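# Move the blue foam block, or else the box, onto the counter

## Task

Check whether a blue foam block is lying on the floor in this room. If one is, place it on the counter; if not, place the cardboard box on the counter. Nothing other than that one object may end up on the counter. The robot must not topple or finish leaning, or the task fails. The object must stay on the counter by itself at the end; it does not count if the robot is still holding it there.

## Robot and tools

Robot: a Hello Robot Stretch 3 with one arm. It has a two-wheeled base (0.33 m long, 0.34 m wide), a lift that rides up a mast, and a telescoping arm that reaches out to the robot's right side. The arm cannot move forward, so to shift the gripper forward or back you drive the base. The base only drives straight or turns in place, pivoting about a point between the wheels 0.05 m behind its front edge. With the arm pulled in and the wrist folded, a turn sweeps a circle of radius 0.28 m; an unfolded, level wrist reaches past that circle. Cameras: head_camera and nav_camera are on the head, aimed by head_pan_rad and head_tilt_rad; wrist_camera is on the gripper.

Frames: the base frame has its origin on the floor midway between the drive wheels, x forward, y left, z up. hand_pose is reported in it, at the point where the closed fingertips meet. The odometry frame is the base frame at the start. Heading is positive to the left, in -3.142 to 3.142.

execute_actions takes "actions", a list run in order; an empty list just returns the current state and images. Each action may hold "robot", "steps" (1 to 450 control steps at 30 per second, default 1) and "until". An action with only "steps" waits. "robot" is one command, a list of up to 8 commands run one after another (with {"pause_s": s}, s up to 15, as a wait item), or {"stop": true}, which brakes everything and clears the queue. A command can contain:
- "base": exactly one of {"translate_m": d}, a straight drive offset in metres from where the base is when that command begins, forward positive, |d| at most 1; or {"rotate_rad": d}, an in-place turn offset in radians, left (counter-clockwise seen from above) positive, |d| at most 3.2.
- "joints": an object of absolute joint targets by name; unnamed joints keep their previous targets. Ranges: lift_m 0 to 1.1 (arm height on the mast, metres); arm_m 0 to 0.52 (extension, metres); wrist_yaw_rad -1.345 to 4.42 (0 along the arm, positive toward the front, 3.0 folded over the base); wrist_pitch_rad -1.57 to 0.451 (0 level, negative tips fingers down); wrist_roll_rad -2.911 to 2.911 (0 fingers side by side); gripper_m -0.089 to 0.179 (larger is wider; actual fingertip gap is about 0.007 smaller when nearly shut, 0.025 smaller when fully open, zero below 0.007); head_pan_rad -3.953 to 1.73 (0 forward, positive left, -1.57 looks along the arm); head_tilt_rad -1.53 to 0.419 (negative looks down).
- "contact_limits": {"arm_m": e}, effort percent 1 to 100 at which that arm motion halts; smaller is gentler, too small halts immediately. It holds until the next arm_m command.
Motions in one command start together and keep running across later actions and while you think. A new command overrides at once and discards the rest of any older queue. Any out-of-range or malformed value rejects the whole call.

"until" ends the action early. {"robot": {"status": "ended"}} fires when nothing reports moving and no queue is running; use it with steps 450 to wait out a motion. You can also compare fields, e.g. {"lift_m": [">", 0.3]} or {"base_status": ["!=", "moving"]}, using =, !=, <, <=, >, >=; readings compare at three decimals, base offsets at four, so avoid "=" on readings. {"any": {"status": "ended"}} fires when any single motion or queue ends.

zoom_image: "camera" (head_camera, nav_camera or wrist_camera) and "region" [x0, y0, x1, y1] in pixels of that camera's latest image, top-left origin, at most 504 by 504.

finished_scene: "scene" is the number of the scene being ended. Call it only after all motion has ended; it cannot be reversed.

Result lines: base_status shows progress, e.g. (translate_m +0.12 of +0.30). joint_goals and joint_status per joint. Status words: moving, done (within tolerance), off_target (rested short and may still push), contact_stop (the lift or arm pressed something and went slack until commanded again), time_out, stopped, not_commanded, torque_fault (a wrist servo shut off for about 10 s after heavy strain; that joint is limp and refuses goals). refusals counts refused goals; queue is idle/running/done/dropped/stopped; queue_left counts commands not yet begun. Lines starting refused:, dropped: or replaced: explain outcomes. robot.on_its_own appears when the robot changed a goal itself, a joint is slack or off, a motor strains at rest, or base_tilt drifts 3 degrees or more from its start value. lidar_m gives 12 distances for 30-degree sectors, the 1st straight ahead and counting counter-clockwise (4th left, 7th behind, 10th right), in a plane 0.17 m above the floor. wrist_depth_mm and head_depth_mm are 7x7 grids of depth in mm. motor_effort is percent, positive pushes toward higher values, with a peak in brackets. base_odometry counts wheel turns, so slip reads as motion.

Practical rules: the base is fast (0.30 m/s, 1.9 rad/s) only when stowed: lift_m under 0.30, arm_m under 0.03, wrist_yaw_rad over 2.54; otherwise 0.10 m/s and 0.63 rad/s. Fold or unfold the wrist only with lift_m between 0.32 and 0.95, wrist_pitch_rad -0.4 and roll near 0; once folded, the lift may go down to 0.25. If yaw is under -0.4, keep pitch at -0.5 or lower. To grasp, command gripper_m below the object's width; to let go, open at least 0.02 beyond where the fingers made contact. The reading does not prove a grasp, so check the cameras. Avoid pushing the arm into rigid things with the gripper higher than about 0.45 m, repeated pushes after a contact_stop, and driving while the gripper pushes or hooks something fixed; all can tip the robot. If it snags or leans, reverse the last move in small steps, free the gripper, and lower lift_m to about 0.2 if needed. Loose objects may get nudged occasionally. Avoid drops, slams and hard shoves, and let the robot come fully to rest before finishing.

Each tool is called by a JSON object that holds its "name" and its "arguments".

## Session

{"name": "execute_actions", "arguments": {"actions": []}}

Scene clock: 0.00 s.
robot.base_odometry: x=+0.000 y=+0.000 heading=+0.000 (m, m, rad; robot's odometry frame)
robot.turned_by_wheels: +0.000 (rad since the last result)
robot.turned_by_imu: +0.000 (rad since the last result)
robot.base_tilt: forward=-1.9 right=-1.4 (deg)
robot.lidar_m: 1.48 1.77 1.78 2.06 3.17 1.30 1.49 2.00 2.00 1.87 1.21 1.62
robot.head_depth_mm: 1724 1730 1717 1754 1676 1017 1724 / 1888 1888 1893 1899 1822 1177 1828 / 2009 2104 2086 2080 2060 2049 2058 / 2098 2256 2283 2288 2260 2345 2225 / 2075 2124 2162 2168 2200 2196 2156 / 1944 1957 1948 1968 1967 2001 2005 / 1820 1828 1820 1830 1854 1860 1864
robot.base_status: not_commanded
robot.joint_positions: lift_m=+0.444 arm_m=-0.001 wrist_yaw_rad=+2.829 wrist_pitch_rad=-0.405 wrist_roll_rad=-0.007 gripper_m=+0.037 head_pan_rad=+0.004 head_tilt_rad=-0.023
robot.joint_goals: lift_m=+0.444 arm_m=-0.001 wrist_yaw_rad=+2.829 wrist_pitch_rad=-0.405 wrist_roll_rad=-0.007 gripper_m=+0.037 head_pan_rad=+0.004 head_tilt_rad=-0.023
robot.joint_status: lift_m=not_commanded arm_m=not_commanded wrist_yaw_rad=not_commanded wrist_pitch_rad=not_commanded wrist_roll_rad=not_commanded gripper_m=not_commanded head_pan_rad=not_commanded head_tilt_rad=not_commanded
robot.measured_speeds: translate_m=+0.000 rotate_rad=+0.000 lift_m=+0.000 arm_m=+0.000 wrist_yaw_rad=+0.000 wrist_pitch_rad=+0.000 wrist_roll_rad=+0.000 head_pan_rad=+0.000 head_tilt_rad=+0.000
robot: refusals=0 queue=idle queue_left=0
robot.motor_effort: left_wheel=+0 right_wheel=+0 lift_m=+35 arm_m=-1 wrist_yaw_rad=+0 wrist_pitch_rad=+5 wrist_roll_rad=+0 gripper_m=+0 head_pan_rad=+1 head_tilt_rad=+3 (%)
robot.hand_pose: x=+0.0484 y=+0.0712 z=+0.4599 quat_wxyz=(+0.249, +0.704, +0.034, +0.665) (m; robot's base frame)
robot.wrist_depth_mm: - - - - - - - / - - - - - - - / - - - - - - - / - 921 957 966 - - - / 743 779 786 802 814 817 833 / 646 - 652 663 663 691 686 / 559 - 578 588 600 603 599
pictures: head_camera (sideways: a quarter turn clockwise sets it upright), nav_camera (sideways: a quarter turn counterclockwise sets it upright), wrist_camera
Images, in order (width x height): head_camera 896x504, nav_camera 672x504, wrist_camera 644x364.

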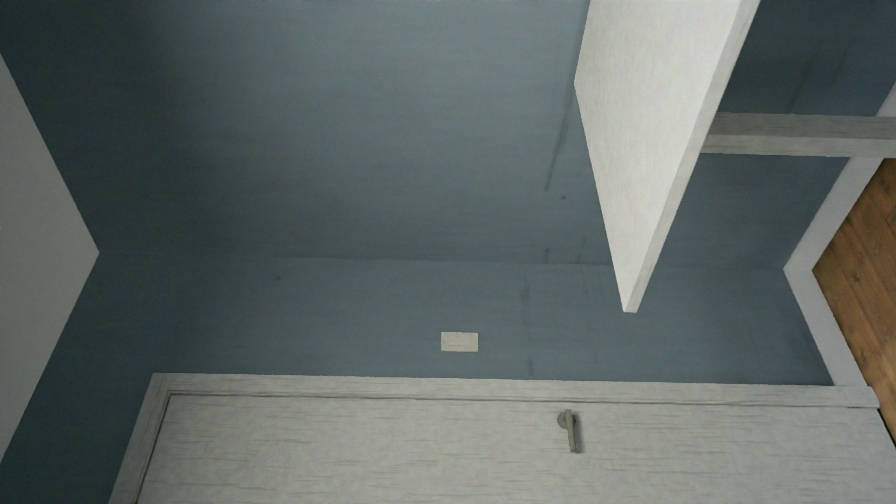

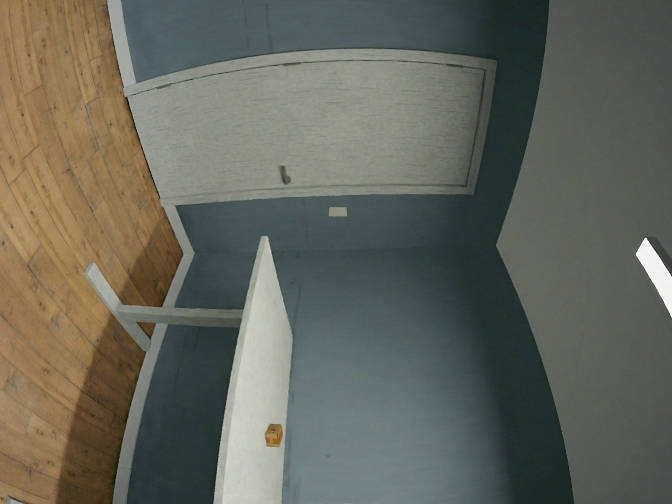

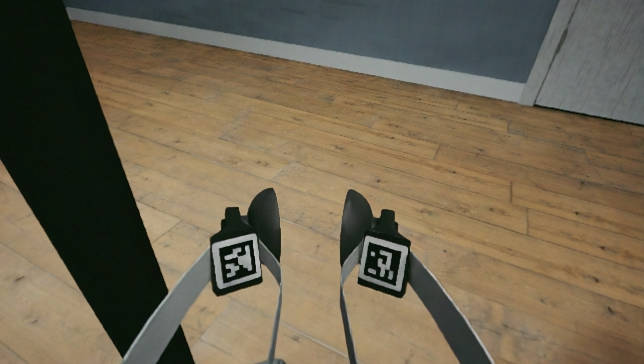

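{"name": "execute_actions", "arguments": {"actions": [{"robot":{"joints":{"head_pan_rad":-1.5,"head_tilt_rad":-0.7,"lift_m":0.25}},"steps":100,"until":{"robot":{"status":"ended"}}}]}}

{"name": "execute_actions", "arguments": {"actions": [{"robot":{"joints":{"head_pan_rad":-3.3}},"steps":100,"until":{"robot":{"status":"ended"}}}]}}

Scene clock: 2.73 s.
robot.base_odometry: x=+0.000 y=+0.000 heading=+0.000 (m, m, rad; robot's odometry frame)
robot.turned_by_wheels: +0.000 (rad since the last result)
robot.turned_by_imu: +0.000 (rad since the last result)
robot.base_tilt: forward=-1.9 right=-1.4 (deg)
robot.lidar_m: 1.47 1.77 1.78 2.06 3.17 1.30 1.49 2.00 2.00 1.87 1.21 1.61
robot.head_depth_mm: 2109 2295 2388 2036 1640 1394 1205 / 2078 2398 2541 2001 1656 1386 1201 / 1928 2167 2413 2033 1647 1390 1210 / 1799 1989 2253 2022 1638 1404 1210 / 1661 1834 2080 2035 1654 1396 1204 / 1551 1613 1891 1982 1639 1402 1206 / 1453 976 1732 1815 1610 1397 1211
robot.base_status: not_commanded
robot.joint_positions: lift_m=+0.251 arm_m=-0.001 wrist_yaw_rad=+2.829 wrist_pitch_rad=-0.405 wrist_roll_rad=-0.007 gripper_m=+0.037 head_pan_rad=-1.493 head_tilt_rad=-0.691
robot.joint_goals: lift_m=+0.250 arm_m=-0.001 wrist_yaw_rad=+2.829 wrist_pitch_rad=-0.405 wrist_roll_rad=-0.007 gripper_m=+0.037 head_pan_rad=-1.500 head_tilt_rad=-0.700
robot.joint_status: lift_m=done arm_m=not_commanded wrist_yaw_rad=not_commanded wrist_pitch_rad=not_commanded wrist_roll_rad=not_commanded gripper_m=not_commanded head_pan_rad=done head_tilt_rad=done
robot.measured_speeds: translate_m=+0.000 rotate_rad=+0.000 lift_m=+0.000 arm_m=+0.000 wrist_yaw_rad=+0.000 wrist_pitch_rad=+0.000 wrist_roll_rad=+0.000 head_pan_rad=+0.000 head_tilt_rad=+0.000
robot: refusals=0 queue=done queue_left=0
robot.motor_effort: left_wheel=+0(0) right_wheel=+0(1) lift_m=+20(38) arm_m=+0(1) wrist_yaw_rad=+0(0) wrist_pitch_rad=+5(5) wrist_roll_rad=+0(0) gripper_m=-1(1) head_pan_rad=-3(36) head_tilt_rad=-5(43) (%)
robot.hand_pose: x=+0.0484 y=+0.0712 z=+0.2661 quat_wxyz=(+0.249, +0.704, +0.034, +0.665) (m; robot's base frame)
robot.wrist_depth_mm: - - - - - - - / - - - - - - - / - 778 809 813 845 865 887 / - 612 632 638 650 672 691 / 491 513 531 525 542 556 554 / 452 - - 447 450 465 471 / - - - 394 393 401 405
pictures: head_camera (sideways: a quarter turn clockwise sets it upright), nav_camera (sideways: a quarter turn counterclockwise sets it upright), wrist_camera
Images, in order (width x height): head_camera 896x504, nav_camera 672x504, wrist_camera 644x364.

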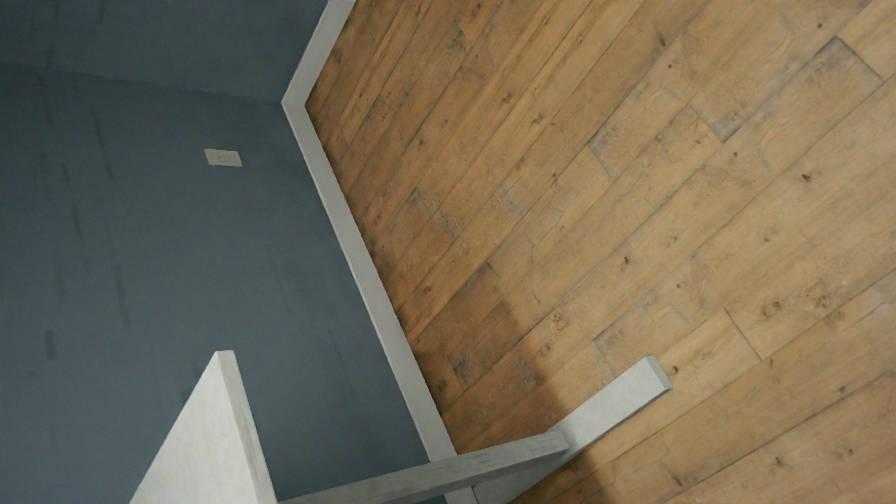

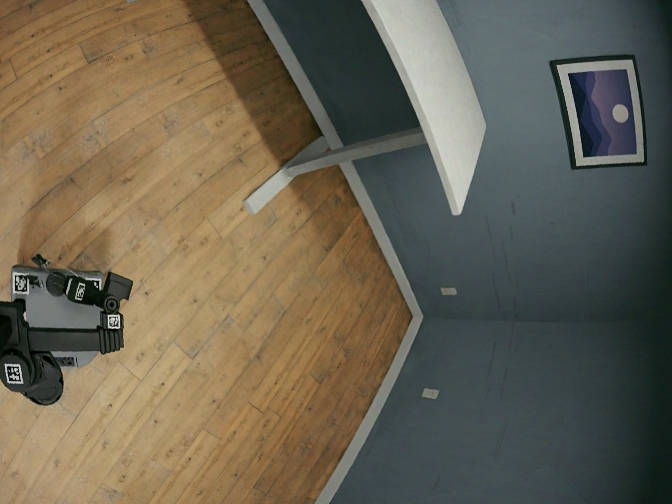

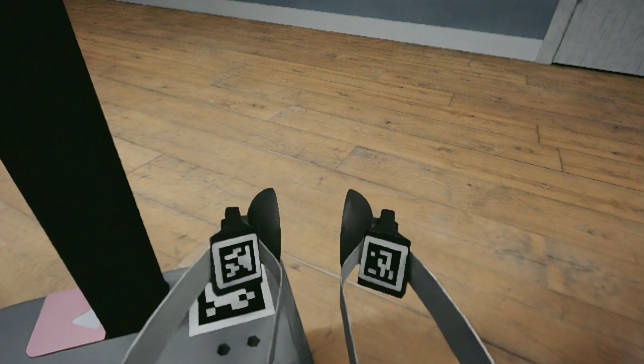

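Scene clock: 4.13 s.
robot.base_odometry: x=+0.000 y=+0.000 heading=+0.000 (m, m, rad; robot's odometry frame)
robot.turned_by_wheels: +0.000 (rad since the last result)
robot.turned_by_imu: +0.000 (rad since the last result)
robot.base_tilt: forward=-2.0 right=-1.4 (deg)
robot.lidar_m: 1.48 1.77 1.78 2.06 3.17 1.30 1.50 2.00 2.00 1.87 1.21 1.61
robot.head_depth_mm: 2743 1295 1414 1578 1658 1394 1206 / 1824 1390 1541 1736 1643 1396 1202 / 1822 1479 1652 1863 1663 1404 1204 / 1838 1593 1812 1953 1645 1391 1208 / 1828 1742 2012 2031 1645 1398 1217 / 1847 1934 2225 2024 1661 1405 1207 / 1948 2150 2365 2053 1647 1402 1212
robot.base_status: not_commanded
robot.joint_positions: lift_m=+0.251 arm_m=-0.001 wrist_yaw_rad=+2.829 wrist_pitch_rad=-0.405 wrist_roll_rad=-0.007 gripper_m=+0.037 head_pan_rad=-3.293 head_tilt_rad=-0.692
robot.joint_goals: lift_m=+0.250 arm_m=-0.001 wrist_yaw_rad=+2.829 wrist_pitch_rad=-0.405 wrist_roll_rad=-0.007 gripper_m=+0.037 head_pan_rad=-3.300 head_tilt_rad=-0.700
robot.joint_status: lift_m=done arm_m=not_commanded wrist_yaw_rad=not_commanded wrist_pitch_rad=not_commanded wrist_roll_rad=not_commanded gripper_m=not_commanded head_pan_rad=done head_tilt_rad=done
robot.measured_speeds: translate_m=+0.000 rotate_rad=+0.000 lift_m=+0.000 arm_m=+0.000 wrist_yaw_rad=+0.000 wrist_pitch_rad=+0.000 wrist_roll_rad=+0.000 head_pan_rad=+0.000 head_tilt_rad=+0.000
robot: refusals=0 queue=done queue_left=0
robot.motor_effort: left_wheel=+0(0) right_wheel=+1(0) lift_m=+20(20) arm_m=+0(0) wrist_yaw_rad=+0(1) wrist_pitch_rad=+5(5) wrist_roll_rad=+0(0) gripper_m=+1(0) head_pan_rad=-2(37) head_tilt_rad=-5(5) (%)
robot.hand_pose: x=+0.0484 y=+0.0712 z=+0.2661 quat_wxyz=(+0.249, +0.704, +0.034, +0.665) (m; robot's base frame)
robot.wrist_depth_mm: - - - - - - - / - - - - - - - / - 794 797 814 851 850 876 / - 633 629 639 660 680 679 / 494 519 531 536 550 548 544 / 439 - - 451 443 459 469 / - - - 390 401 403 406
pictures: head_camera (sideways: a quarter turn clockwise sets it upright), nav_camera (sideways: a quarter turn counterclockwise sets it upright), wrist_camera
Images, in order (width x height): head_camera 896x504, nav_camera 672x504, wrist_camera 644x364.

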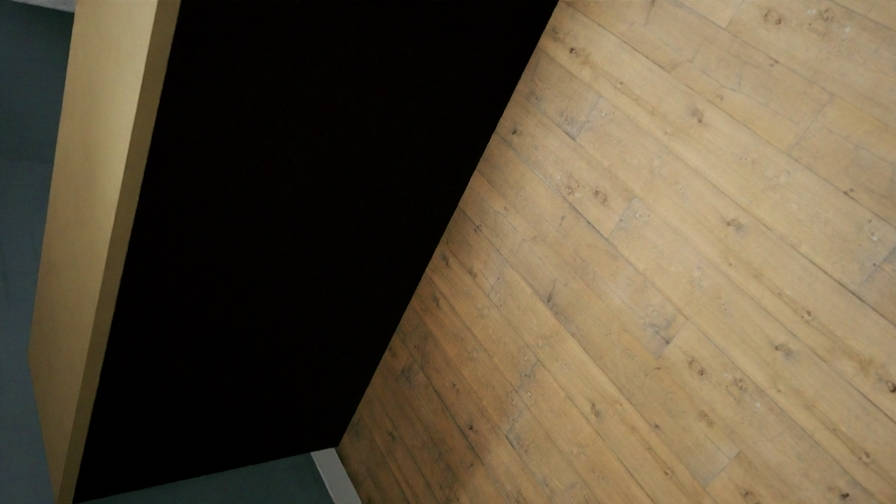

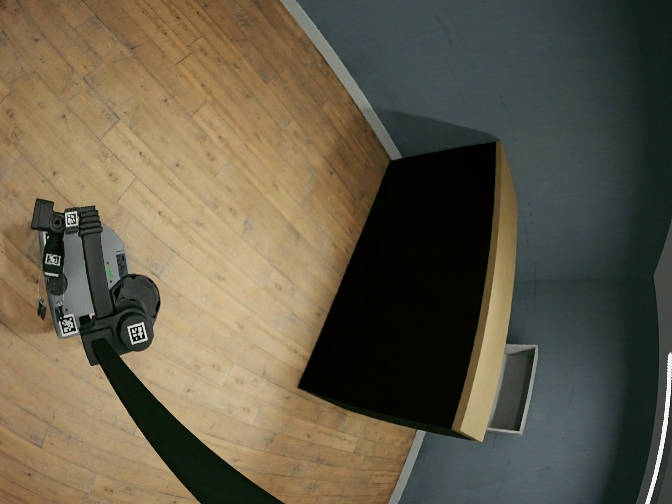

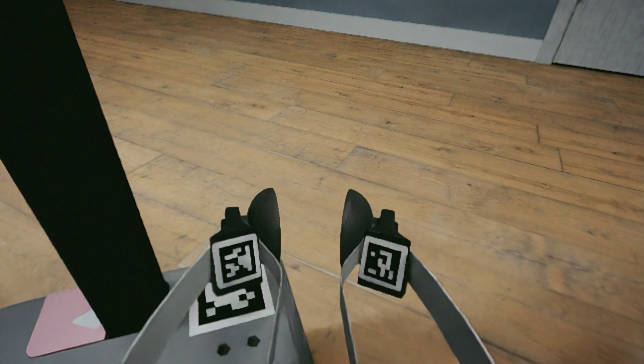

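{"name": "execute_actions", "arguments": {"actions": [{"robot":[{"base":{"rotate_rad":2.14},"joints":{"head_pan_rad":-0.3,"head_tilt_rad":-0.7}},{"base":{"translate_m":0.9}}],"steps":400,"until":{"robot":{"status":"ended"}}}]}}

Scene clock: 11.43 s.
robot.base_odometry: x=-0.485 y=+0.758 heading=+2.140 (m, m, rad; robot's odometry frame)
robot.turned_by_wheels: +2.140 (rad since the last result)
robot.turned_by_imu: +2.132 (rad since the last result)
robot.base_tilt: forward=-2.0 right=-1.4 (deg)
robot.lidar_m: 2.29 0.66 0.54 0.89 2.20 2.61 2.11 2.17 1.79 1.58 1.59 1.87
robot.head_depth_mm: 1927 2084 2253 2027 1651 1391 1211 / 2176 2376 2452 2013 1646 1402 1208 / 2335 2676 2591 2012 1639 1400 1213 / 2267 2488 2617 2007 1651 1393 1205 / 2147 2407 2528 2004 1657 1395 1205 / 2027 2273 2487 2008 1652 1388 1202 / 1983 2162 2355 2030 1651 1401 1201
robot.base_status: done (translate_m +0.9000 of +0.9000)
robot.joint_positions: lift_m=+0.250 arm_m=-0.001 wrist_yaw_rad=+2.829 wrist_pitch_rad=-0.405 wrist_roll_rad=-0.007 gripper_m=+0.037 head_pan_rad=-0.307 head_tilt_rad=-0.692
robot.joint_goals: lift_m=+0.250 arm_m=-0.001 wrist_yaw_rad=+2.829 wrist_pitch_rad=-0.405 wrist_roll_rad=-0.007 gripper_m=+0.037 head_pan_rad=-0.300 head_tilt_rad=-0.700
robot.joint_status: lift_m=done arm_m=not_commanded wrist_yaw_rad=not_commanded wrist_pitch_rad=not_commanded wrist_roll_rad=not_commanded gripper_m=not_commanded head_pan_rad=done head_tilt_rad=done
robot.measured_speeds: translate_m=+0.000 rotate_rad=+0.000 lift_m=+0.000 arm_m=+0.000 wrist_yaw_rad=+0.000 wrist_pitch_rad=+0.000 wrist_roll_rad=+0.000 head_pan_rad=+0.000 head_tilt_rad=+0.000
robot: refusals=0 queue=done queue_left=0
robot.motor_effort: left_wheel=-5(12) right_wheel=+3(9) lift_m=+20(21) arm_m=+0(1) wrist_yaw_rad=+0(0) wrist_pitch_rad=+5(5) wrist_roll_rad=+0(0) gripper_m=+0(0) head_pan_rad=+3(43) head_tilt_rad=-5(5) (%)
robot.hand_pose: x=+0.0484 y=+0.0712 z=+0.2661 quat_wxyz=(+0.249, +0.704, +0.034, +0.665) (m; robot's base frame)
robot.wrist_depth_mm: - - - 701 526 595 - / - - - 763 572 692 - / - 789 795 777 641 761 882 / - 626 636 645 649 675 672 / 492 513 540 528 543 539 555 / 443 - - 444 441 465 468 / - - - 393 393 401 401
pictures: head_camera (sideways: a quarter turn clockwise sets it upright), nav_camera (sideways: a quarter turn counterclockwise sets it upright), wrist_camera
Images, in order (width x height): head_camera 896x504, nav_camera 672x504, wrist_camera 644x364.

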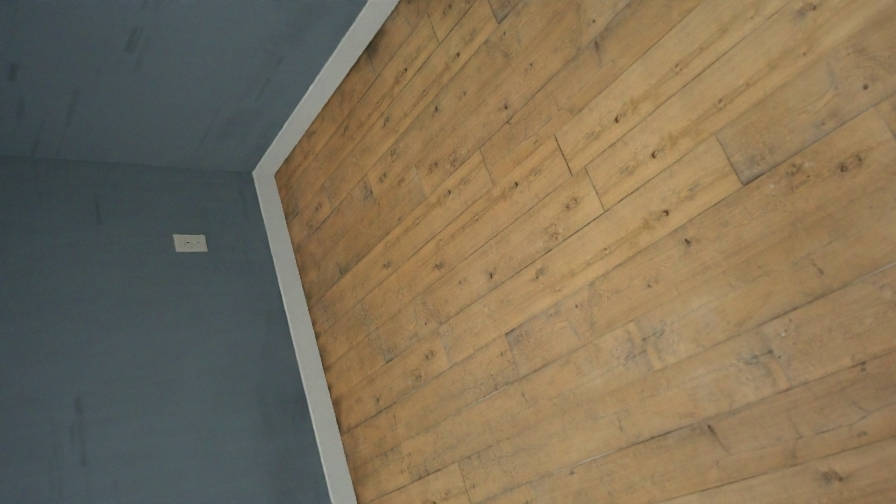

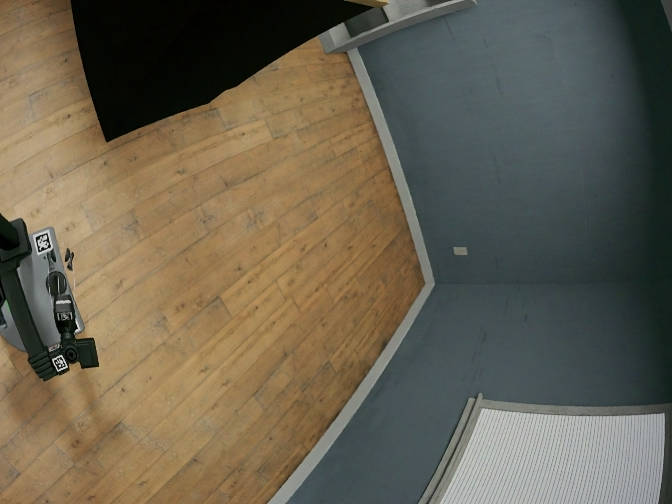

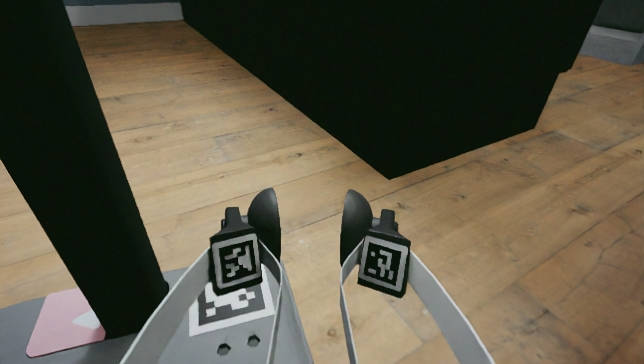

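{"name": "execute_actions", "arguments": {"actions": [{"robot":[{"base":{"rotate_rad":0.15}},{"base":{"translate_m":1.0},"joints":{"head_pan_rad":0.9,"head_tilt_rad":-0.65}},{"base":{"translate_m":0.3}},{"base":{"rotate_rad":0.75}}],"steps":450,"until":{"robot":{"status":"ended"}}}]}}

Scene clock: 22.23 s.
robot.base_odometry: x=-1.341 y=+1.736 heading=+3.040 (m, m, rad; robot's odometry frame)
robot.turned_by_wheels: +0.900 (rad since the last result)
robot.turned_by_imu: +0.898 (rad since the last result)
robot.base_tilt: forward=-1.9 right=-1.4 (deg)
robot.lidar_m: 0.93 1.55 0.75 0.54 0.76 3.43 1.85 1.50 1.49 1.23 1.00 1.00
robot.head_depth_mm: 1938 2178 2442 2104 1691 1434 1225 / 1966 2197 2472 2116 1694 1427 1230 / 1967 2207 2442 2127 1695 1424 1220 / 1975 2207 2456 2112 1686 1425 1228 / 1978 2065 2139 1989 1711 1436 1226 / 1940 1302 1225 1255 1275 1330 1234 / 1957 1217 874 876 891 901 971
robot.base_status: done (rotate_rad +0.7499 of +0.7500)
robot.joint_positions: lift_m=+0.250 arm_m=-0.001 wrist_yaw_rad=+2.829 wrist_pitch_rad=-0.405 wrist_roll_rad=-0.007 gripper_m=+0.037 head_pan_rad=+0.893 head_tilt_rad=-0.655
robot.joint_goals: lift_m=+0.250 arm_m=-0.001 wrist_yaw_rad=+2.829 wrist_pitch_rad=-0.405 wrist_roll_rad=-0.007 gripper_m=+0.037 head_pan_rad=+0.900 head_tilt_rad=-0.650
robot.joint_status: lift_m=done arm_m=not_commanded wrist_yaw_rad=not_commanded wrist_pitch_rad=not_commanded wrist_roll_rad=not_commanded gripper_m=not_commanded head_pan_rad=done head_tilt_rad=done
robot.measured_speeds: translate_m=+0.000 rotate_rad=+0.000 lift_m=+0.000 arm_m=+0.000 wrist_yaw_rad=+0.000 wrist_pitch_rad=+0.000 wrist_roll_rad=+0.000 head_pan_rad=+0.000 head_tilt_rad=+0.000
robot: refusals=0 queue=done queue_left=0
robot.motor_effort: left_wheel=-3(13) right_wheel=+3(7) lift_m=+20(21) arm_m=+0(0) wrist_yaw_rad=+0(0) wrist_pitch_rad=+5(5) wrist_roll_rad=+0(0) gripper_m=+0(0) head_pan_rad=+2(36) head_tilt_rad=+3(11) (%)
robot.hand_pose: x=+0.0484 y=+0.0712 z=+0.2661 quat_wxyz=(+0.249, +0.704, +0.034, +0.665) (m; robot's base frame)
robot.wrist_depth_mm: - 559 527 881 - - - / - 616 582 - - - - / - 688 688 810 816 860 902 / - 623 621 639 652 659 682 / 494 516 532 526 528 543 550 / 442 - - 452 445 458 467 / - - - 395 397 404 403
pictures: head_camera (sideways: a quarter turn clockwise sets it upright), nav_camera (sideways: a quarter turn counterclockwise sets it upright), wrist_camera
Images, in order (width x height): head_camera 896x504, nav_camera 672x504, wrist_camera 644x364.

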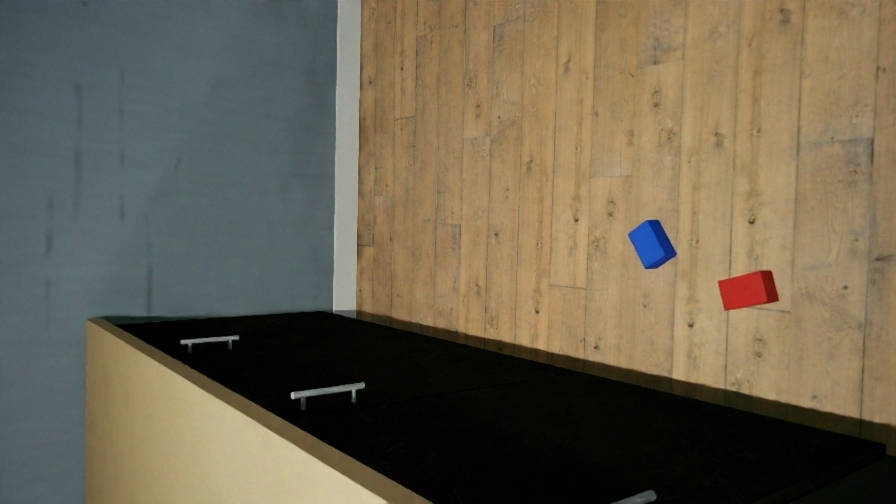

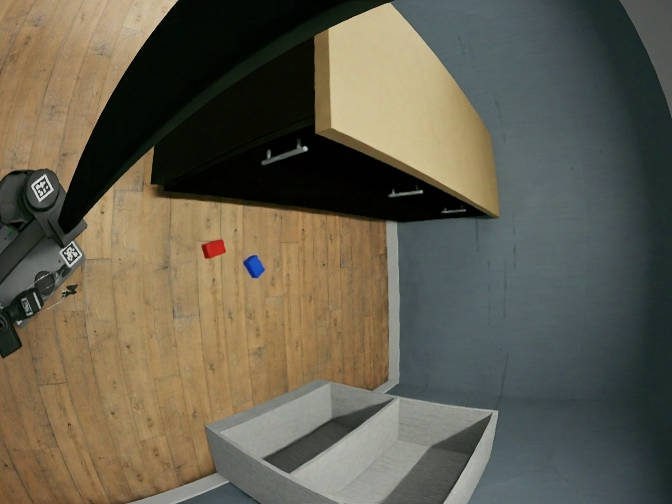

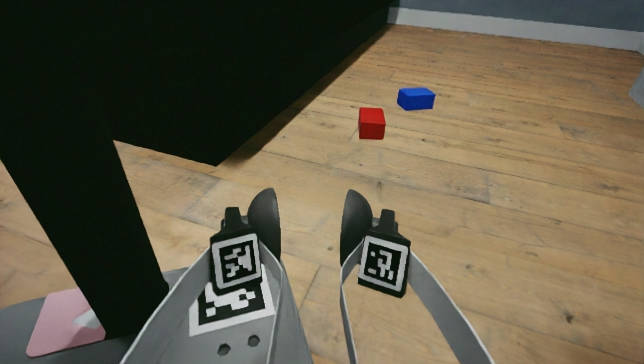

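{"name": "execute_actions", "arguments": {"actions": [{"robot":[{"base":{"translate_m":0.48},"joints":{"head_pan_rad":-2.6,"head_tilt_rad":-1.1}},{"base":{"rotate_rad":-2.29}}],"steps":450,"until":{"robot":{"status":"ended"}}}]}}

Scene clock: 28.57 s.
robot.base_odometry: x=-1.819 y=+1.785 heading=+0.750 (m, m, rad; robot's odometry frame)
robot.turned_by_wheels: -2.290 (rad since the last result)
robot.turned_by_imu: -2.280 (rad since the last result)
robot.base_tilt: forward=-2.0 right=-1.4 (deg)
robot.lidar_m: 1.79 0.91 0.65 0.62 0.46 0.45 1.14 0.99 0.71 0.69 2.64 1.87
robot.head_depth_mm: 1946 1760 1586 1425 1310 1215 - / 1934 1787 1596 1437 1303 - - / 1544 1781 1603 1445 1312 - - / 1283 1516 1600 1433 1313 - 1085 / 1091 1274 1555 1445 1318 1230 1103 / 950 1091 1251 1438 1322 1227 1119 / 840 939 1070 1249 1306 1215 1128
robot.base_status: done (rotate_rad -2.2899 of -2.2900)
robot.joint_positions: lift_m=+0.250 arm_m=-0.001 wrist_yaw_rad=+2.829 wrist_pitch_rad=-0.405 wrist_roll_rad=-0.007 gripper_m=+0.037 head_pan_rad=-2.594 head_tilt_rad=-1.087
robot.joint_goals: lift_m=+0.250 arm_m=-0.001 wrist_yaw_rad=+2.829 wrist_pitch_rad=-0.405 wrist_roll_rad=-0.007 gripper_m=+0.037 head_pan_rad=-2.600 head_tilt_rad=-1.100
robot.joint_status: lift_m=done arm_m=not_commanded wrist_yaw_rad=not_commanded wrist_pitch_rad=not_commanded wrist_roll_rad=not_commanded gripper_m=not_commanded head_pan_rad=done head_tilt_rad=done
robot.measured_speeds: translate_m=+0.000 rotate_rad=+0.000 lift_m=+0.000 arm_m=+0.000 wrist_yaw_rad=+0.000 wrist_pitch_rad=+0.000 wrist_roll_rad=+0.000 head_pan_rad=+0.000 head_tilt_rad=+0.000
robot: refusals=0 queue=done queue_left=0
robot.motor_effort: left_wheel=+3(16) right_wheel=-1(7) lift_m=+20(21) arm_m=-1(1) wrist_yaw_rad=+1(0) wrist_pitch_rad=+5(5) wrist_roll_rad=+0(0) gripper_m=-1(0) head_pan_rad=-3(36) head_tilt_rad=-7(39) (%)
robot.hand_pose: x=+0.0484 y=+0.0711 z=+0.2661 quat_wxyz=(+0.249, +0.704, +0.034, +0.665) (m; robot's base frame)
robot.wrist_depth_mm: - 534 581 636 699 784 865 / - 576 636 683 761 842 - / - 618 679 735 787 856 854 / - 627 629 636 661 665 688 / 496 520 551 534 540 550 563 / 444 - - 451 442 459 470 / - - - 393 398 400 402
pictures: head_camera (sideways: a quarter turn clockwise sets it upright), nav_camera (sideways: a quarter turn counterclockwise sets it upright), wrist_camera
Images, in order (width x height): head_camera 896x504, nav_camera 672x504, wrist_camera 644x364.

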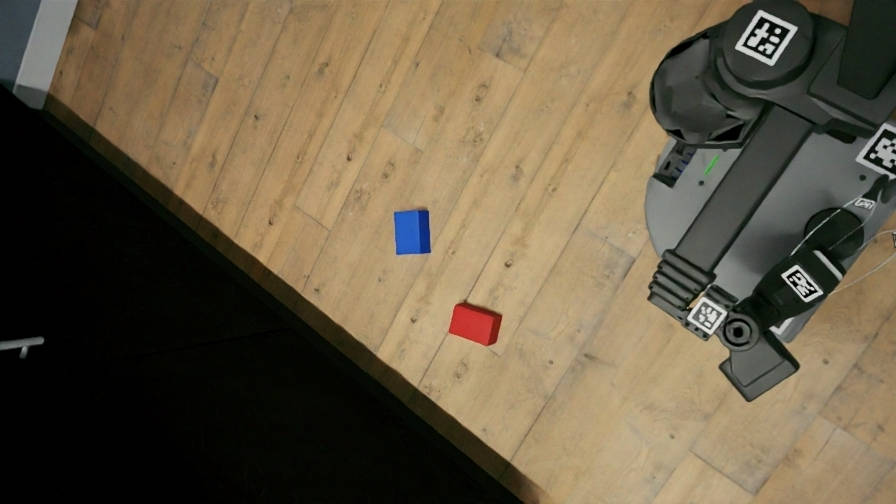

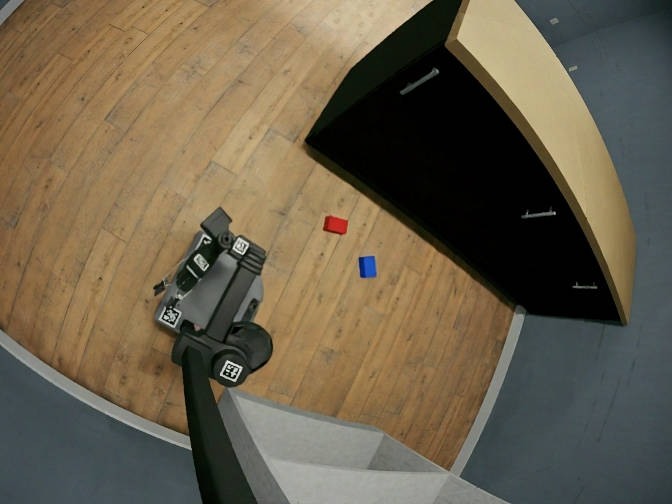

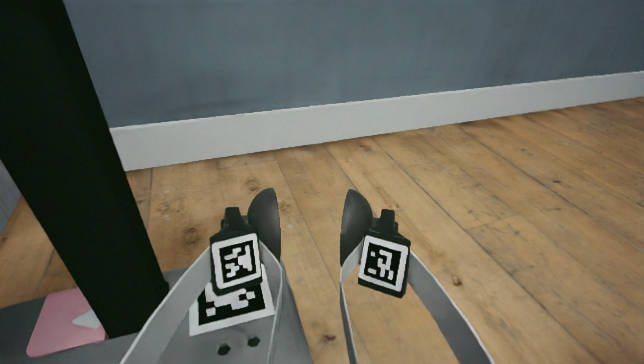

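{"name": "execute_actions", "arguments": {"actions": [{"robot":{"base":{"translate_m":-0.63},"joints":{"lift_m":0.36,"head_pan_rad":-1.57,"head_tilt_rad":-1.15}},"steps":100,"until":{"robot":{"lift_m_status":"done"}}},{"robot":[{"joints":{"wrist_yaw_rad":0,"gripper_m":0.15}},{"joints":{"wrist_pitch_rad":-1.5,"arm_m":0.24,"lift_m":0.3}}],"steps":450,"until":{"robot":{"status":"ended"}}}]}}

Scene clock: 35.83 s.
robot.base_odometry: x=-2.280 y=+1.356 heading=+0.750 (m, m, rad; robot's odometry frame)
robot.turned_by_wheels: +0.000 (rad since the last result)
robot.turned_by_imu: -0.002 (rad since the last result)
robot.base_tilt: forward=-1.9 right=-1.4 (deg)
robot.lidar_m: 2.42 0.88 0.42 0.55 0.56 0.54 1.36 1.03 0.73 0.70 0.72 2.53
robot.head_depth_mm: 714 879 1131 1391 1286 1193 - / 712 872 1122 1398 1281 - - / 710 876 1131 1439 1274 - - / 714 873 1129 1404 1272 1212 1114 / 714 872 1115 1418 1298 1203 1119 / 712 869 1122 1419 1300 1212 1123 / 714 870 1123 1414 1300 1206 1117
robot.base_status: done (translate_m -0.6300 of -0.6300)
robot.joint_positions: lift_m=+0.300 arm_m=+0.240 wrist_yaw_rad=+0.001 wrist_pitch_rad=-1.494 wrist_roll_rad=-0.007 gripper_m=+0.150 head_pan_rad=-1.576 head_tilt_rad=-1.136
robot.joint_goals: lift_m=+0.300 arm_m=+0.240 wrist_yaw_rad=+0.000 wrist_pitch_rad=-1.500 wrist_roll_rad=-0.007 gripper_m=+0.150 head_pan_rad=-1.570 head_tilt_rad=-1.150
robot.joint_status: lift_m=done arm_m=done wrist_yaw_rad=done wrist_pitch_rad=done wrist_roll_rad=not_commanded gripper_m=done head_pan_rad=done head_tilt_rad=done
robot.measured_speeds: translate_m=+0.000 rotate_rad=+0.000 lift_m=+0.000 arm_m=+0.000 wrist_yaw_rad=+0.000 wrist_pitch_rad=+0.000 wrist_roll_rad=+0.000 head_pan_rad=+0.000 head_tilt_rad=+0.000
robot: refusals=0 queue=done queue_left=0
robot.motor_effort: left_wheel=+3(11) right_wheel=-2(7) lift_m=+20(53) arm_m=+5(4) wrist_yaw_rad=-1(4) wrist_pitch_rad=-2(5) wrist_roll_rad=+0(0) gripper_m=+0(94) head_pan_rad=+3(38) head_tilt_rad=-8(16) (%)
robot.hand_pose: x=-0.0216 y=-0.3802 z=+0.1819 quat_wxyz=(+0.521, +0.482, -0.516, -0.479) (m; robot's base frame)
robot.wrist_depth_mm: 270 312 317 319 320 327 333 / 275 321 324 330 329 332 337 / 321 326 330 294 335 340 345 / 329 333 336 298 347 349 349 / 335 347 345 347 350 361 362 / 339 351 353 357 361 - 370 / 352 357 359 365 368 376 381
pictures: head_camera (sideways: a quarter turn clockwise sets it upright), nav_camera (sideways: a quarter turn counterclockwise sets it upright), wrist_camera
Images, in order (width x height): head_camera 896x504, nav_camera 672x504, wrist_camera 644x364.

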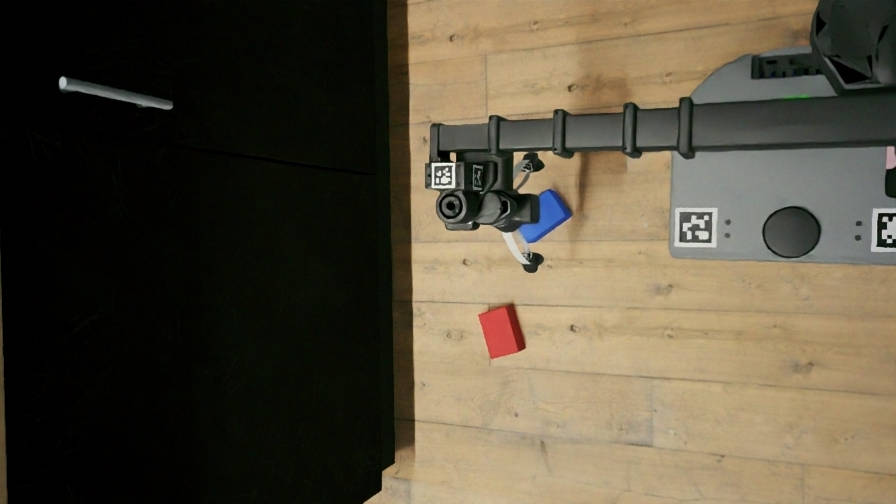

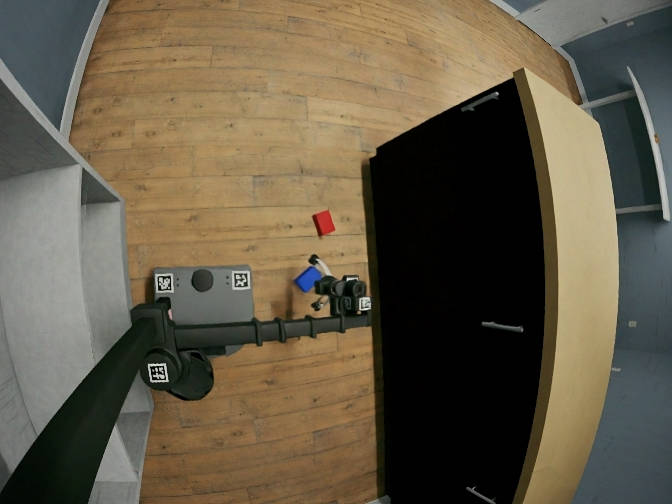

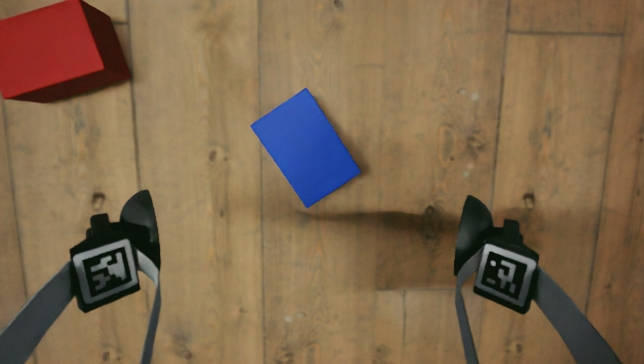

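{"name": "execute_actions", "arguments": {"actions": [{"robot":[{"base":{"translate_m":0.007},"joints":{"wrist_roll_rad":-0.58,"lift_m":0.2,"arm_m":0.268}},{"joints":{"lift_m":0.145}}],"steps":400,"until":{"robot":{"status":"ended"}}}]}}

Scene clock: 38.87 s.
robot.base_odometry: x=-2.275 y=+1.361 heading=+0.750 (m, m, rad; robot's odometry frame)
robot.turned_by_wheels: +0.000 (rad since the last result)
robot.turned_by_imu: +0.000 (rad since the last result)
robot.base_tilt: forward=-2.0 right=-1.4 (deg)
robot.lidar_m: 2.41 0.88 0.41 0.55 0.56 0.55 1.37 1.03 0.73 0.70 0.72 2.52
robot.head_depth_mm: 715 876 1128 1381 1281 1186 1131 / 715 873 1123 1391 1282 1221 - / 714 869 1126 1418 1271 - - / 711 872 1128 1416 1289 1216 1119 / 712 872 1123 1404 1305 1202 1123 / 710 866 1122 1418 1300 1198 1126 / 709 871 1124 1418 1307 1200 1123
robot.base_status: done (translate_m +0.0070 of +0.0070)
robot.joint_positions: lift_m=+0.146 arm_m=+0.268 wrist_yaw_rad=+0.001 wrist_pitch_rad=-1.495 wrist_roll_rad=-0.575 gripper_m=+0.150 head_pan_rad=-1.576 head_tilt_rad=-1.136
robot.joint_goals: lift_m=+0.145 arm_m=+0.268 wrist_yaw_rad=+0.000 wrist_pitch_rad=-1.500 wrist_roll_rad=-0.580 gripper_m=+0.150 head_pan_rad=-1.570 head_tilt_rad=-1.150
robot.joint_status: lift_m=done arm_m=done wrist_yaw_rad=done wrist_pitch_rad=done wrist_roll_rad=done gripper_m=done head_pan_rad=done head_tilt_rad=done
robot.measured_speeds: translate_m=+0.000 rotate_rad=+0.000 lift_m=+0.000 arm_m=+0.000 wrist_yaw_rad=+0.000 wrist_pitch_rad=+0.000 wrist_roll_rad=+0.000 head_pan_rad=+0.000 head_tilt_rad=+0.000
robot: refusals=0 queue=done queue_left=0
robot.motor_effort: left_wheel=+2(8) right_wheel=-1(2) lift_m=+20(20) arm_m=+4(5) wrist_yaw_rad=-1(2) wrist_pitch_rad=-2(2) wrist_roll_rad=-2(2) gripper_m=+0(0) head_pan_rad=+3(3) head_tilt_rad=-8(8) (%)
robot.hand_pose: x=-0.0216 y=-0.4081 z=+0.0269 quat_wxyz=(+0.644, +0.598, -0.350, -0.325) (m; robot's base frame)
robot.wrist_depth_mm: 164 166 170 174 179 182 188 / 168 169 174 178 183 186 192 / 171 174 178 181 188 193 197 / 175 178 182 142 192 196 202 / 179 183 186 145 197 203 209 / - 188 190 150 201 - 213 / 187 191 198 203 208 213 222
pictures: head_camera (sideways: a quarter turn clockwise sets it upright), nav_camera (sideways: a quarter turn counterclockwise sets it upright), wrist_camera
Images, in order (width x height): head_camera 896x504, nav_camera 672x504, wrist_camera 644x364.

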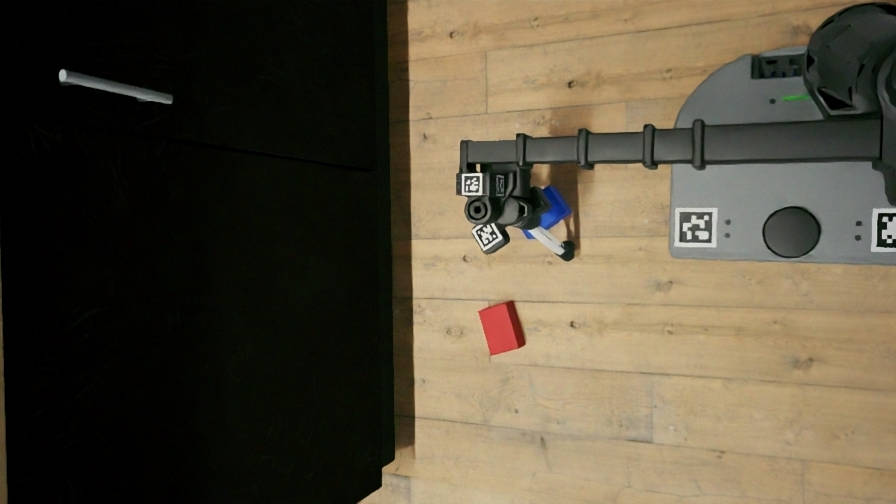

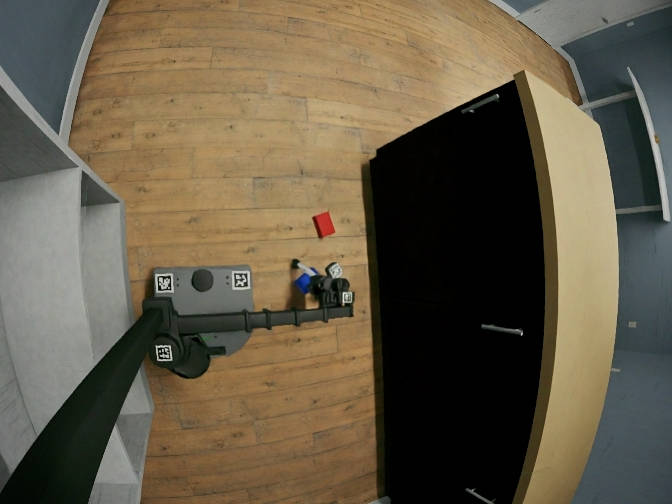

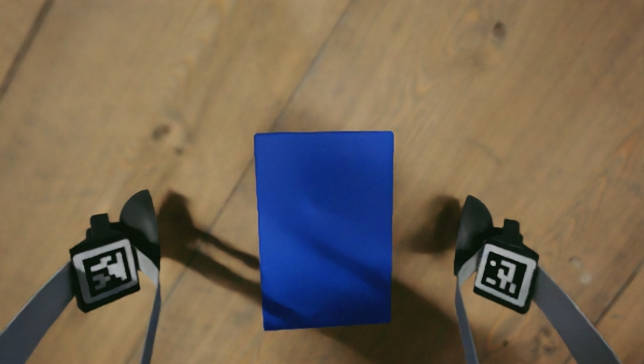

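{"name": "execute_actions", "arguments": {"actions": [{"robot":{"joints":{"lift_m":0.142,"gripper_m":0.02}},"steps":100,"until":{"robot":{"status":"ended"}}},{"robot":{"joints":{"lift_m":0.92,"arm_m":0.1,"wrist_roll_rad":0,"head_tilt_rad":-0.5}},"steps":150,"until":{"robot":{"lift_m":[">",0.4]}}},{"robot":{"joints":{"wrist_pitch_rad":-0.03}},"steps":400,"until":{"robot":{"status":"ended"}}}]}}

Scene clock: 48.60 s.
robot.base_odometry: x=-2.275 y=+1.361 heading=+0.750 (m, m, rad; robot's odometry frame)
robot.turned_by_wheels: +0.000 (rad since the last result)
robot.turned_by_imu: -0.001 (rad since the last result)
robot.base_tilt: forward=-2.0 right=-1.4 (deg)
robot.lidar_m: 2.41 0.88 0.41 0.55 0.57 0.55 1.37 1.03 0.73 0.70 0.72 2.53
robot.head_depth_mm: 3701 3956 1198 801 - - 1246 / 3635 3949 1206 801 - - 1246 / 3652 3975 1198 515 - - 1241 / 3634 3949 1201 799 837 946 1088 / 3613 3943 1199 795 833 940 1094 / 3578 3956 1195 797 837 946 1094 / 3622 3883 1192 798 831 947 1086
robot.base_status: done (translate_m +0.0070 of +0.0070)
robot.joint_positions: lift_m=+0.919 arm_m=+0.100 wrist_yaw_rad=+0.001 wrist_pitch_rad=-0.059 wrist_roll_rad=-0.005 gripper_m=+0.021 head_pan_rad=-1.576 head_tilt_rad=-0.508
robot.joint_goals: lift_m=+0.920 arm_m=+0.100 wrist_yaw_rad=+0.000 wrist_pitch_rad=-0.030 wrist_roll_rad=+0.000 gripper_m=+0.020 head_pan_rad=-1.570 head_tilt_rad=-0.500
robot.joint_status: lift_m=done arm_m=done wrist_yaw_rad=done wrist_pitch_rad=done wrist_roll_rad=done gripper_m=done head_pan_rad=done head_tilt_rad=done
robot.measured_speeds: translate_m=+0.000 rotate_rad=+0.000 lift_m=+0.000 arm_m=+0.000 wrist_yaw_rad=+0.000 wrist_pitch_rad=+0.000 wrist_roll_rad=+0.000 head_pan_rad=+0.000 head_tilt_rad=+0.000
robot: refusals=0 queue=done queue_left=0
robot.motor_effort: left_wheel=+3(2) right_wheel=-1(2) lift_m=+50(52) arm_m=-5(5) wrist_yaw_rad=-1(2) wrist_pitch_rad=+10(10) wrist_roll_rad=+2(3) gripper_m=-21(100) head_pan_rad=+2(3) head_tilt_rad=+4(44) (%)
robot.hand_pose: x=-0.0211 y=-0.4997 z=+1.0190 quat_wxyz=(+0.709, +0.022, -0.705, -0.021) (m; robot's base frame)
robot.wrist_depth_mm: - - - - - - - / - - - - - - - / - - - - - - - / 586 605 509 136 645 671 690 / 396 399 137 140 423 432 441 / 353 355 142 143 404 403 417 / 394 396 405 415 422 426 435
pictures: head_camera (sideways: a quarter turn clockwise sets it upright), nav_camera (sideways: a quarter turn counterclockwise sets it upright), wrist_camera
Images, in order (width x height): head_camera 896x504, nav_camera 672x504, wrist_camera 644x364.

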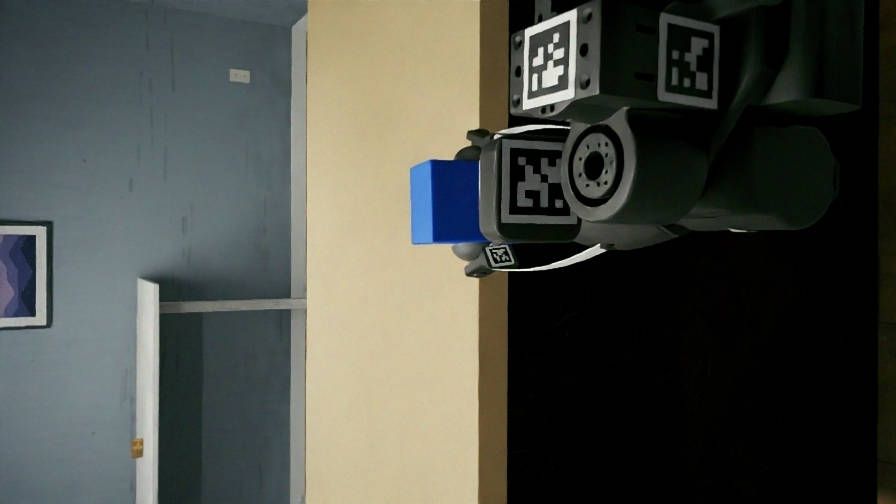

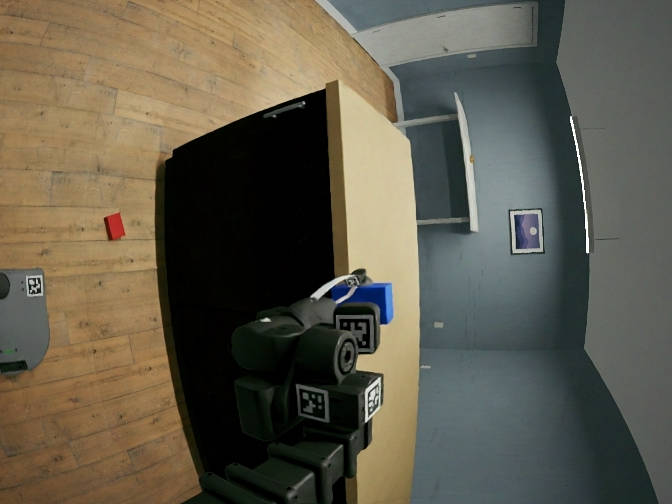

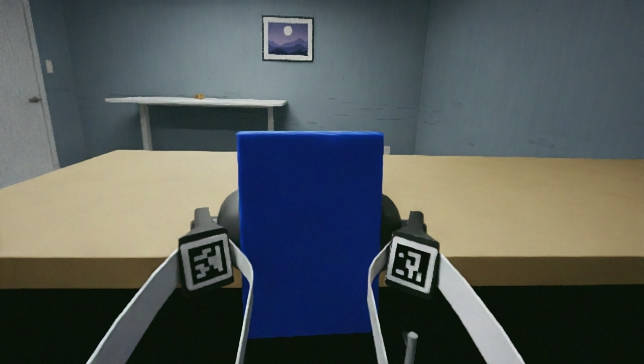

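{"name": "execute_actions", "arguments": {"actions": [{"robot":{"joints":{"lift_m":0.875,"arm_m":0.46}},"steps":450,"until":{"robot":{"status":"ended"}}}]}}

Scene clock: 52.40 s.
robot.base_odometry: x=-2.275 y=+1.361 heading=+0.750 (m, m, rad; robot's odometry frame)
robot.turned_by_wheels: +0.000 (rad since the last result)
robot.turned_by_imu: -0.001 (rad since the last result)
robot.base_tilt: forward=-1.9 right=-1.4 (deg)
robot.lidar_m: 2.41 0.88 0.41 0.55 0.56 0.55 1.37 1.03 0.73 0.70 0.72 2.53
robot.head_depth_mm: 3566 3950 1207 862 - 958 1088 / 3658 3928 - 756 833 947 1086 / 3621 3945 - - 832 947 1087 / 3622 3937 - 797 836 943 1089 / 3625 3939 1202 794 832 943 1094 / 3587 3967 1199 794 838 945 1090 / 3642 - 1197 796 835 946 1092
robot.base_status: done (translate_m +0.0070 of +0.0070)
robot.joint_positions: lift_m=+0.875 arm_m=+0.460 wrist_yaw_rad=+0.001 wrist_pitch_rad=-0.059 wrist_roll_rad=-0.004 gripper_m=+0.021 head_pan_rad=-1.576 head_tilt_rad=-0.508
robot.joint_goals: lift_m=+0.875 arm_m=+0.460 wrist_yaw_rad=+0.000 wrist_pitch_rad=-0.030 wrist_roll_rad=+0.000 gripper_m=+0.020 head_pan_rad=-1.570 head_tilt_rad=-0.500
robot.joint_status: lift_m=done arm_m=done wrist_yaw_rad=done wrist_pitch_rad=done wrist_roll_rad=done gripper_m=done head_pan_rad=done head_tilt_rad=done
robot.measured_speeds: translate_m=+0.000 rotate_rad=+0.000 lift_m=+0.000 arm_m=+0.000 wrist_yaw_rad=+0.000 wrist_pitch_rad=+0.000 wrist_roll_rad=+0.000 head_pan_rad=+0.000 head_tilt_rad=+0.000
robot: refusals=0 queue=done queue_left=0
robot.motor_effort: left_wheel=+2(2) right_wheel=-1(1) lift_m=+20(50) arm_m=+5(5) wrist_yaw_rad=-1(1) wrist_pitch_rad=+10(10) wrist_roll_rad=+2(2) gripper_m=-20(20) head_pan_rad=+3(2) head_tilt_rad=+4(5) (%)
robot.hand_pose: x=-0.0211 y=-0.8590 z=+0.9751 quat_wxyz=(+0.709, +0.022, -0.705, -0.021) (m; robot's base frame)
robot.wrist_depth_mm: - - - - - - - / - - - - - - - / - - - - - - - / 437 453 383 136 492 503 525 / 295 300 137 139 313 320 328 / 221 223 142 142 210 235 239 / 175 177 173 168 183 186 187
pictures: head_camera (sideways: a quarter turn clockwise sets it upright), nav_camera (sideways: a quarter turn counterclockwise sets it upright), wrist_camera
Images, in order (width x height): head_camera 896x504, nav_camera 672x504, wrist_camera 644x364.

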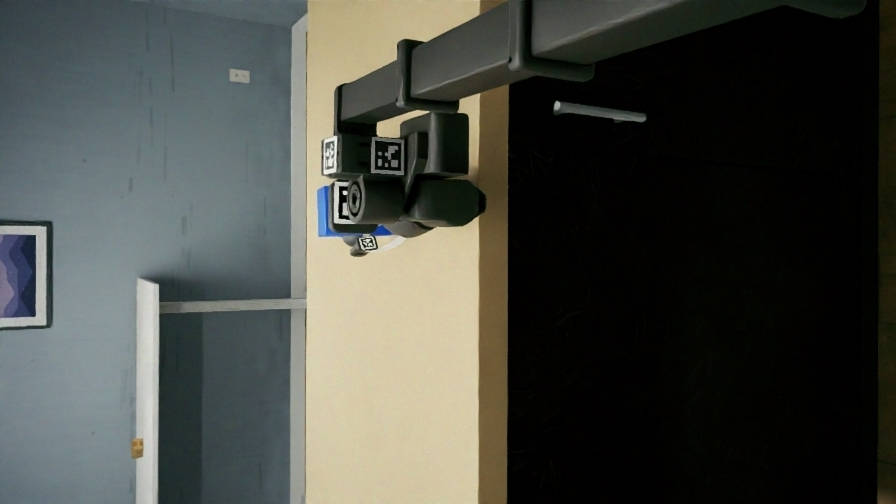

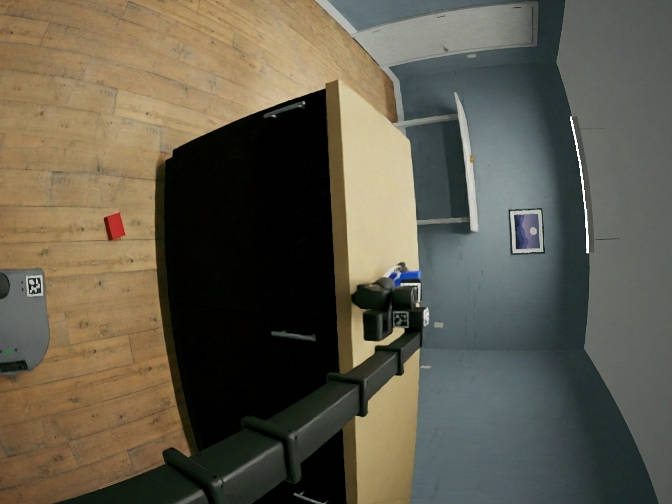

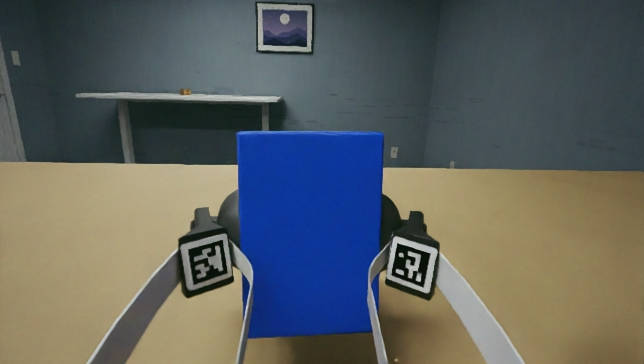

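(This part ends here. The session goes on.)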